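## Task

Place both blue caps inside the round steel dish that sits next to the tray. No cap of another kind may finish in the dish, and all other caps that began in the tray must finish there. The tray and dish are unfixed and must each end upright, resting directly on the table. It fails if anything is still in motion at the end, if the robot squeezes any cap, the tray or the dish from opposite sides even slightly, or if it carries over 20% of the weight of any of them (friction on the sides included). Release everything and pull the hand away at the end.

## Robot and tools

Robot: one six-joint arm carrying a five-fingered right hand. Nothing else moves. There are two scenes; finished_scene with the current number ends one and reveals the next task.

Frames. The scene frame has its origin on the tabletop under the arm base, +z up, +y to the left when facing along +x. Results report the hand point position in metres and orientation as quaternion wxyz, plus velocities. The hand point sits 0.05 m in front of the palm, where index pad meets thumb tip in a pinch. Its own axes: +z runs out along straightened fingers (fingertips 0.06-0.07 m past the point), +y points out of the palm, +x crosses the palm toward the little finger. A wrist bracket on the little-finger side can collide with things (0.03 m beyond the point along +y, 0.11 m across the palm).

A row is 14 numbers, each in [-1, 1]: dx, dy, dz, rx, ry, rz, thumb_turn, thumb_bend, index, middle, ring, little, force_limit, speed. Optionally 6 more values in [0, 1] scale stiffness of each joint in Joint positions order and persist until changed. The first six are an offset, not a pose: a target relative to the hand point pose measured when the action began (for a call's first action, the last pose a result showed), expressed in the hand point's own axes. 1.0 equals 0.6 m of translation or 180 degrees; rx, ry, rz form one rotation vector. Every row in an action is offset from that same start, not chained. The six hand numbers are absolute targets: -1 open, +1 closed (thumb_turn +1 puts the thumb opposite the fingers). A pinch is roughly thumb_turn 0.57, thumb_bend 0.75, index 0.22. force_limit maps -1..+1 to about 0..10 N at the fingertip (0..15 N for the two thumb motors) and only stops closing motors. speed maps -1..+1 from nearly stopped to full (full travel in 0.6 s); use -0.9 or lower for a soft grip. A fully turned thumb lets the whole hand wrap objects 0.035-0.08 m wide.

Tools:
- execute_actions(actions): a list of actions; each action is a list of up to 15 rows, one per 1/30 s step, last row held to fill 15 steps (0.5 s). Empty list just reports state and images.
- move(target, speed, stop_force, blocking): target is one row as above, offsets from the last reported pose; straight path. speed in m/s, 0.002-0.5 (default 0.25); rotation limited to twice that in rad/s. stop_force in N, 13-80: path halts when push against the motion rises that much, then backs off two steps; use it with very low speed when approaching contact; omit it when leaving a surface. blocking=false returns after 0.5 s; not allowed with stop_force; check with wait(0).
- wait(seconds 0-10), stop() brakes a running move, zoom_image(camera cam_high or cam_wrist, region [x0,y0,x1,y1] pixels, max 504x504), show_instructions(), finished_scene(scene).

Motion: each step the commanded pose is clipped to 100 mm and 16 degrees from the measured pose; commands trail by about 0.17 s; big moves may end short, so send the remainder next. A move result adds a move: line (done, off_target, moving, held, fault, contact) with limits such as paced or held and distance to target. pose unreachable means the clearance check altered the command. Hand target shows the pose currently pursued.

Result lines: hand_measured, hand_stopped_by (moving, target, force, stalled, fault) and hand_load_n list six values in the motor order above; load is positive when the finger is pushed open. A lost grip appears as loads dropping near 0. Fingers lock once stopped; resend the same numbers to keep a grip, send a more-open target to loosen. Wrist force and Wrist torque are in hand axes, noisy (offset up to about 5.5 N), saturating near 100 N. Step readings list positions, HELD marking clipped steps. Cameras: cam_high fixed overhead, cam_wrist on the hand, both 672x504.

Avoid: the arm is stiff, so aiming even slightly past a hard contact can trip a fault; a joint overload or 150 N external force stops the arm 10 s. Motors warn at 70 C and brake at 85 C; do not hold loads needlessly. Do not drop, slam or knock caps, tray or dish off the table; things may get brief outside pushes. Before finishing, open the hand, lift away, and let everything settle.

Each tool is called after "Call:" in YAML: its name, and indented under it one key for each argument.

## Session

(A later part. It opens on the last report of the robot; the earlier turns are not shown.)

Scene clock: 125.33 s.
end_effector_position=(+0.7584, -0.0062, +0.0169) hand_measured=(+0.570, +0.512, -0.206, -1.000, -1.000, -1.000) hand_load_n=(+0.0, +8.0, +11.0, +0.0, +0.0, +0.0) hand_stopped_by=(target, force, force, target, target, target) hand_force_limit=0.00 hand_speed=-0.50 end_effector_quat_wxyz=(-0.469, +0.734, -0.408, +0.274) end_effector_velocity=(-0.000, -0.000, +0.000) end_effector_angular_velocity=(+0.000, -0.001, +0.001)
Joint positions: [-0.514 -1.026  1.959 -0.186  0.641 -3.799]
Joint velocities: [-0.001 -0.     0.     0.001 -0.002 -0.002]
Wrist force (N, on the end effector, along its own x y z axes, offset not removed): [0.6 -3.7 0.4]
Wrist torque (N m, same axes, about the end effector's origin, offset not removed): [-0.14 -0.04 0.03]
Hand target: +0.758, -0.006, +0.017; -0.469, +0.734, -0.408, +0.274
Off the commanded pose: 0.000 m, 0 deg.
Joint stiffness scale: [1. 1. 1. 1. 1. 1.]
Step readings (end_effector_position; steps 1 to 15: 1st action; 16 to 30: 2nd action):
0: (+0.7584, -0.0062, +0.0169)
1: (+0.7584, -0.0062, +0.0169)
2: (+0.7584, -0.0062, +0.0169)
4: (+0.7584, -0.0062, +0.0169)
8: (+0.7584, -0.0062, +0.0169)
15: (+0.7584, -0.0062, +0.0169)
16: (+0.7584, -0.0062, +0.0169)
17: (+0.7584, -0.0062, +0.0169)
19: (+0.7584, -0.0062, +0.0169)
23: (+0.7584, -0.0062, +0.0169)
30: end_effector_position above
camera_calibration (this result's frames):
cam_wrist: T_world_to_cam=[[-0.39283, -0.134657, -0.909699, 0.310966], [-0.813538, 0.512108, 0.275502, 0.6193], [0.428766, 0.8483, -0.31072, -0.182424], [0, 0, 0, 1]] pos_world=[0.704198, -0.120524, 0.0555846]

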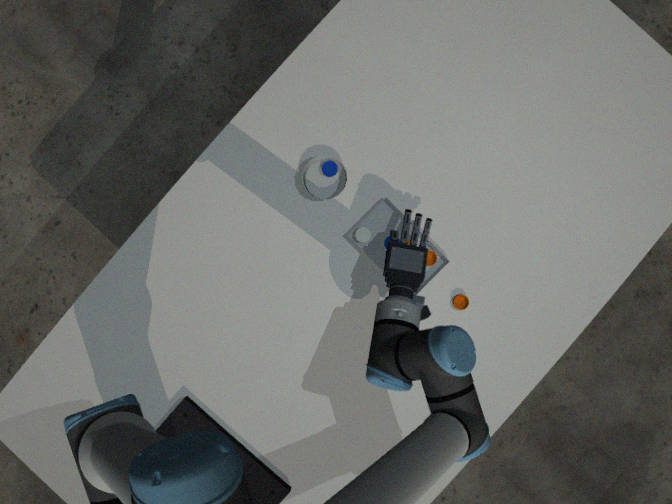

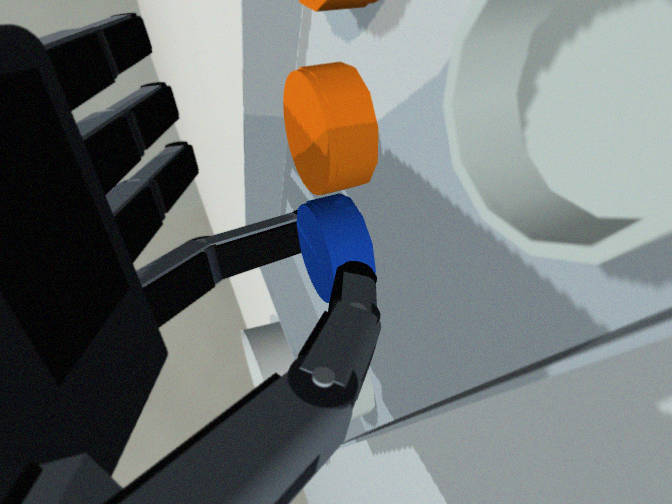

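Call:
move:
  target: [0.0017, -0.1063, -0.0484, 0, 0, 0, 0.57, 0.75, 0.3, -1, -1, -1, 0.0, -0.5]
  speed: 0.1

Scene clock: 128.57 s.
end_effector_position=(+0.7570, -0.0050, +0.0860) hand_measured=(+0.570, +0.512, -0.206, -1.000, -1.000, -1.000) hand_load_n=(+0.0, +8.0, +11.0, +0.0, +0.0, +0.0) hand_stopped_by=(target, force, force, target, target, target) hand_force_limit=0.00 hand_speed=-0.50 end_effector_quat_wxyz=(-0.469, +0.734, -0.408, +0.274) end_effector_velocity=(-0.002, +0.001, +0.000) end_effector_angular_velocity=(+0.006, +0.010, -0.001)
Joint positions: [-0.514 -1.121  1.941 -0.072  0.641 -3.799]
Joint velocities: [-0.    -0.    -0.     0.011  0.001  0.   ]
Wrist force (N, on the end effector, along its own x y z axes, offset not removed): [-1.8 1.6 -1.9]
Wrist torque (N m, same axes, about the end effector's origin, offset not removed): [0.60 0.51 -0.01]
Hand target: +0.758, -0.006, +0.087; -0.469, +0.734, -0.408, +0.274
Off the commanded pose: 0.002 m, 0 deg.
Joint stiffness scale: [1. 1. 1. 1. 1. 1.]
move: done
camera_calibration (this result's frames):
cam_wrist: T_world_to_cam=[[-0.393448, -0.134291, -0.909486, 0.373847], [-0.813349, 0.512, 0.276259, 0.598306], [0.428558, 0.848423, -0.310671, -0.161221], [0, 0, 0, 1]] pos_world=[0.702814, -0.119346, 0.124635]

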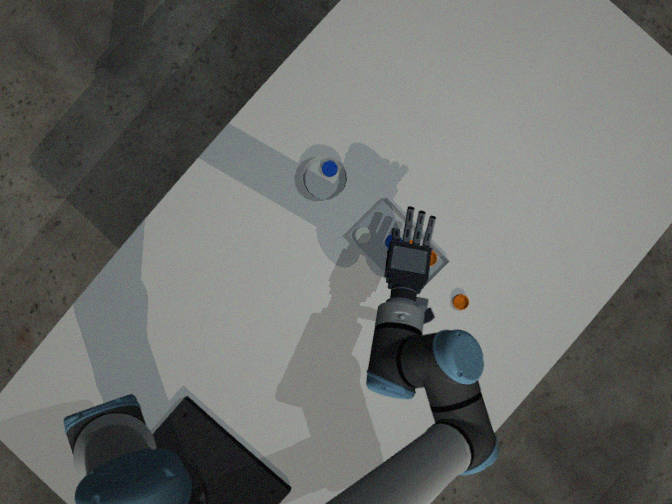

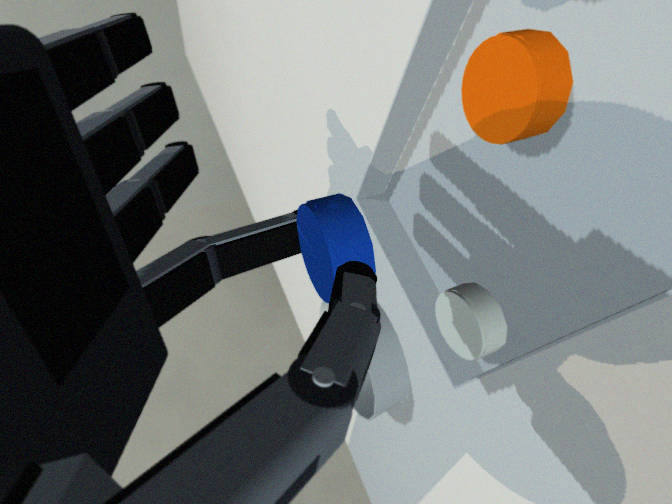

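Call:
move:
  target: [-0.2773, -0.0686, 0.1405, 0, 0, 0, 0.57, 0.75, 0.3, -1, -1, -1, 0.0, -0.5]
  speed: 0.25

Scene clock: 135.00 s.
end_effector_position=(+0.7522, +0.1839, +0.0872) hand_measured=(+0.570, +0.512, -0.206, -1.000, -1.000, -1.000) hand_load_n=(+0.0, +8.0, +11.0, +0.0, +0.0, +0.0) hand_stopped_by=(target, force, force, target, target, target) hand_force_limit=0.00 hand_speed=-0.50 end_effector_quat_wxyz=(-0.469, +0.734, -0.407, +0.274) end_effector_velocity=(+0.001, +0.003, -0.001) end_effector_angular_velocity=(-0.001, -0.000, -0.005)
Joint positions: [-0.205 -1.191  2.014 -0.273  0.889 -3.53 ]
Joint velocities: [ 0.006  0.     0.    -0.005  0.01   0.007]
Wrist force (N, on the end effector, along its own x y z axes, offset not removed): [1.0 -1.1 -1.5]
Wrist torque (N m, same axes, about the end effector's origin, offset not removed): [0.19 0.09 0.03]
Hand target: +0.751, +0.186, +0.086; -0.469, +0.734, -0.408, +0.273
Off the commanded pose: 0.003 m, 0 deg.
Joint stiffness scale: [1. 1. 1. 1. 1. 1.]
move: done
camera_calibration (this result's frames):
cam_wrist: T_world_to_cam=[[-0.391559, -0.135254, -0.910158, 0.397265], [-0.813991, 0.512153, 0.274078, 0.497971], [0.42907, 0.848178, -0.310633, -0.3194], [0, 0, 0, 1]] pos_world=[0.697941, 0.0696028, 0.125875]

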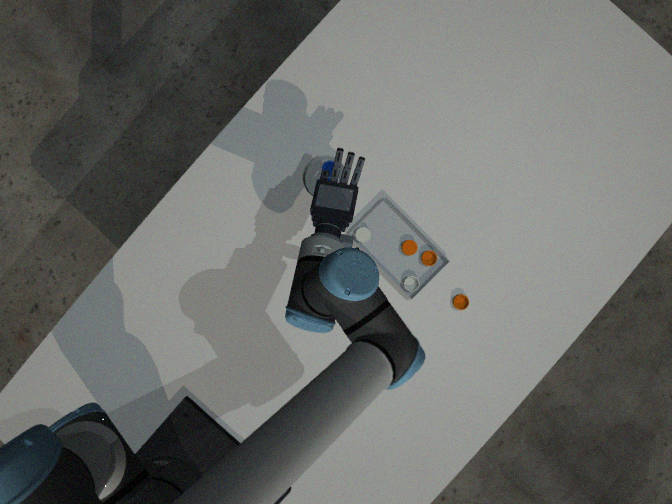

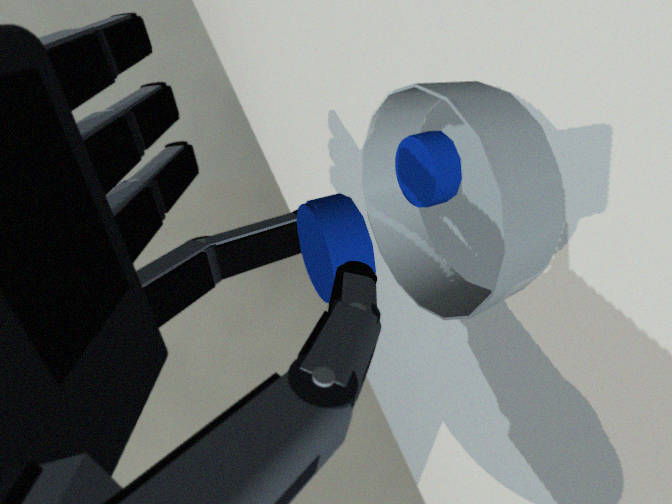

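Call:
move:
  target: [-0.0086, 0.0714, 0.037, 0, 0, 0, 0.57, 0.75, 0.3, -1, -1, -1, 0.0, -0.5]
  speed: 0.06
  stop_force: 15

Scene clock: 141.27 s.
end_effector_position=(+0.7539, +0.1872, +0.0403) hand_measured=(+0.570, +0.512, -0.206, -1.000, -1.000, -1.000) hand_load_n=(+0.0, +8.0, +11.0, +0.0, +0.0, +0.0) hand_stopped_by=(target, force, force, target, target, target) hand_force_limit=0.00 hand_speed=-0.50 end_effector_quat_wxyz=(-0.469, +0.734, -0.407, +0.275) end_effector_velocity=(+0.002, +0.000, +0.001) end_effector_angular_velocity=(-0.000, -0.008, -0.000)
Joint positions: [-0.198 -1.125  2.03  -0.36   0.896 -3.526]
Joint velocities: [ 0.001  0.     0.    -0.01   0.     0.002]
Wrist force (N, on the end effector, along its own x y z axes, offset not removed): [-2.3 -3.6 -2.3]
Wrist torque (N m, same axes, about the end effector's origin, offset not removed): [0.02 0.67 -0.12]
Hand target: +0.752, +0.189, +0.039; -0.469, +0.734, -0.407, +0.274
Off the commanded pose: 0.003 m, 0 deg.
Joint stiffness scale: [1. 1. 1. 1. 1. 1.]
move: done
camera_calibration (this result's frames):
cam_wrist: T_world_to_cam=[[-0.38992, -0.135869, -0.91077, 0.354664], [-0.814266, 0.512765, 0.27211, 0.510725], [0.430039, 0.84771, -0.31057, -0.338153], [0, 0, 0, 1]] pos_world=[0.699575, 0.0729614, 0.0790237]

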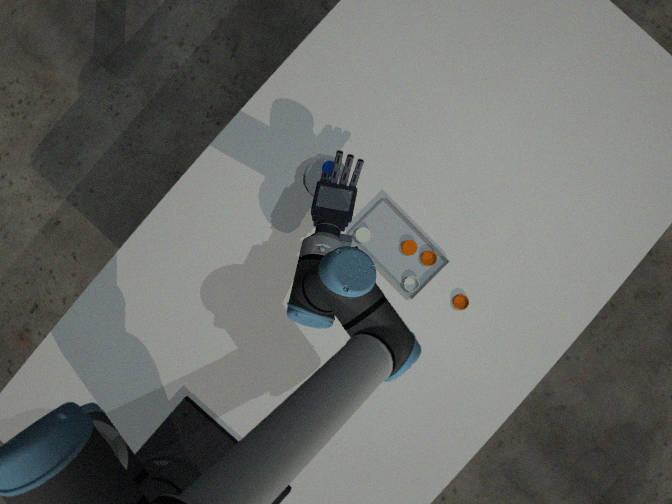

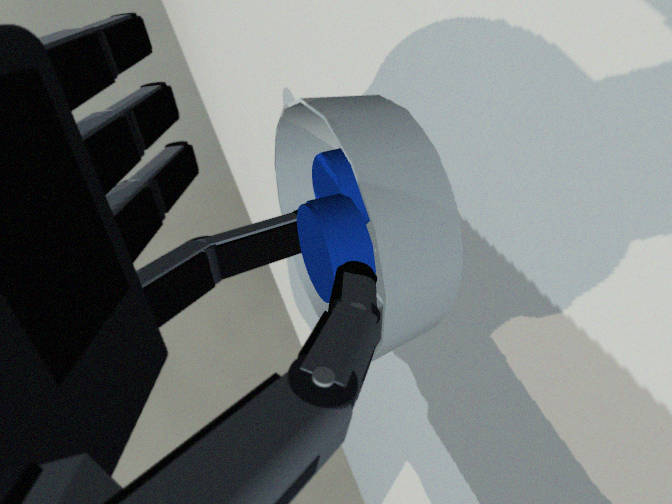

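Call:
execute_actions:
  actions:
    - [[0, 0, 0, 0, 0, 0, 0.57, 0.38, -0.38, -1, -1, -1, 0.0, 0.0]]

Call:
move:
  target: [0.002, -0.1367, -0.0623, 0, 0, 0, 0.57, 0.38, -0.38, -1, -1, -1, 0.0, 0.0]
  speed: 0.12

Scene clock: 145.07 s.
end_effector_position=(+0.7542, +0.1872, +0.0404) hand_measured=(+0.570, +0.382, -0.380, -1.000, -1.000, -1.000) hand_load_n=(+0.0, -0.5, +0.0, +0.0, +0.0, +0.0) hand_stopped_by=(target, target, target, target, target, target) hand_force_limit=0.00 hand_speed=0.00 end_effector_quat_wxyz=(-0.469, +0.734, -0.407, +0.276) end_effector_velocity=(-0.000, +0.000, -0.000) end_effector_angular_velocity=(+0.002, +0.002, -0.000)
Joint positions: [-0.198 -1.125  2.03  -0.361  0.896 -3.526]
Joint velocities: [ 0.     0.    -0.     0.001 -0.     0.002]
Wrist force (N, on the end effector, along its own x y z axes, offset not removed): [4.9 -1.9 0.9]
Wrist torque (N m, same axes, about the end effector's origin, offset not removed): [0.22 -0.49 0.37]
Hand target: +0.754, +0.187, +0.040; -0.469, +0.734, -0.407, +0.275
Off the commanded pose: 0.000 m, 0 deg.
Joint stiffness scale: [1. 1. 1. 1. 1. 1.]
Step readings (end_effector_position):
0: (+0.7542, +0.1872, +0.0404)
1: (+0.7542, +0.1872, +0.0404)
2: (+0.7542, +0.1872, +0.0404)
4: (+0.7542, +0.1872, +0.0404)
8: (+0.7542, +0.1872, +0.0404)
15: end_effector_position above
camera_calibration (this result's frames):
cam_wrist: T_world_to_cam=[[-0.389123, -0.135977, -0.911095, 0.354259], [-0.814477, 0.512849, 0.271318, 0.511078], [0.430361, 0.847641, -0.310312, -0.338484], [0, 0, 0, 1]] pos_world=[0.699782, 0.0729786, 0.0790636]

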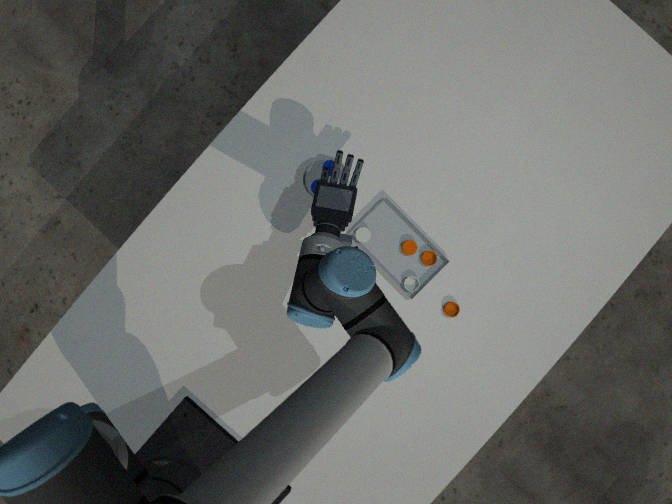

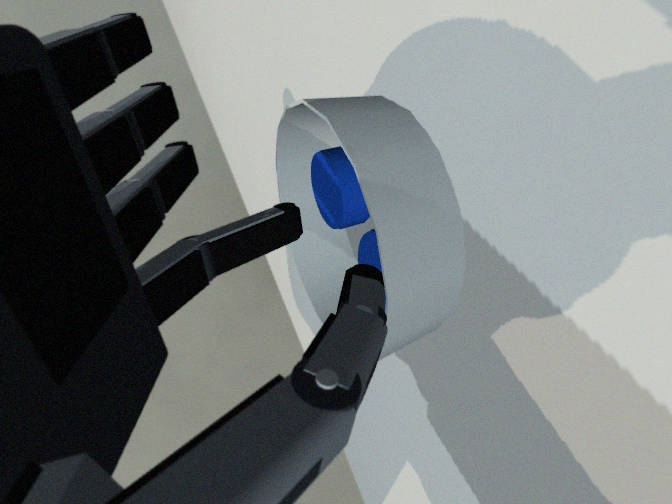

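Scene clock: 146.33 s.
end_effector_position=(+0.7521, +0.1880, +0.1297) hand_measured=(+0.570, +0.380, -0.380, -1.000, -1.000, -1.000) hand_load_n=(+0.0, +0.0, +0.0, +0.0, +0.0, +0.0) hand_stopped_by=(target, target, target, target, target, target) hand_force_limit=0.00 hand_speed=0.00 end_effector_quat_wxyz=(-0.469, +0.734, -0.407, +0.276) end_effector_velocity=(-0.004, +0.001, -0.001) end_effector_angular_velocity=(+0.004, +0.016, -0.000)
Joint positions: [-0.198 -1.246  1.993 -0.204  0.896 -3.526]
Joint velocities: [-0.    -0.    -0.     0.017 -0.     0.   ]
Wrist force (N, on the end effector, along its own x y z axes, offset not removed): [-2.5 2.6 0.9]
Wrist torque (N m, same axes, about the end effector's origin, offset not removed): [0.72 0.58 0.13]
Hand target: +0.753, +0.188, +0.131; -0.469, +0.734, -0.407, +0.276
Off the commanded pose: 0.001 m, 0 deg.
Joint stiffness scale: [1. 1. 1. 1. 1. 1.]
move: done
camera_calibration (this result's frames):
cam_wrist: T_world_to_cam=[[-0.388762, -0.136058, -0.911237, 0.434672], [-0.814585, 0.512872, 0.27095, 0.4849], [0.430483, 0.847615, -0.310216, -0.31071], [0, 0, 0, 1]] pos_world=[0.697732, 0.0738116, 0.168318]

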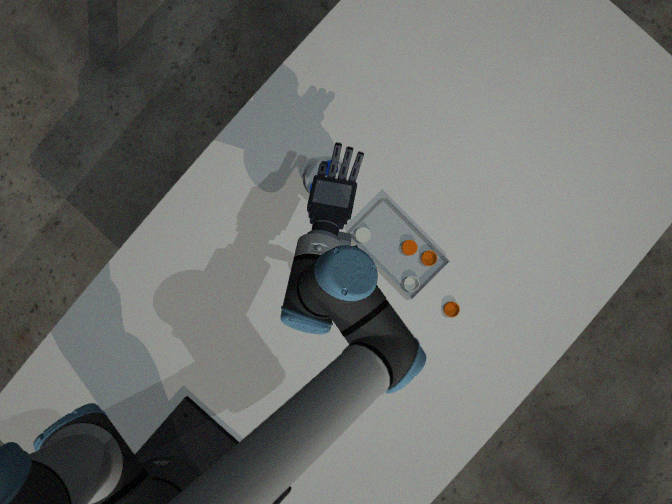

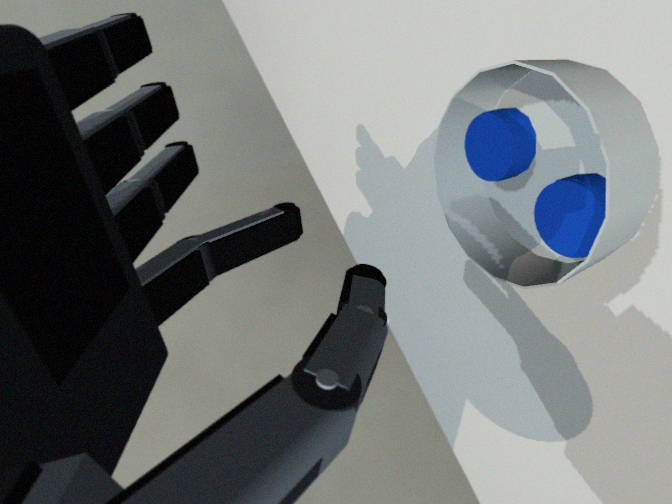

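Both blue caps are in the dish, the other tray caps are still in the tray, and the hand is clear.

Call:
finished_scene:
  scene: 2

The scene is finished: the task was done.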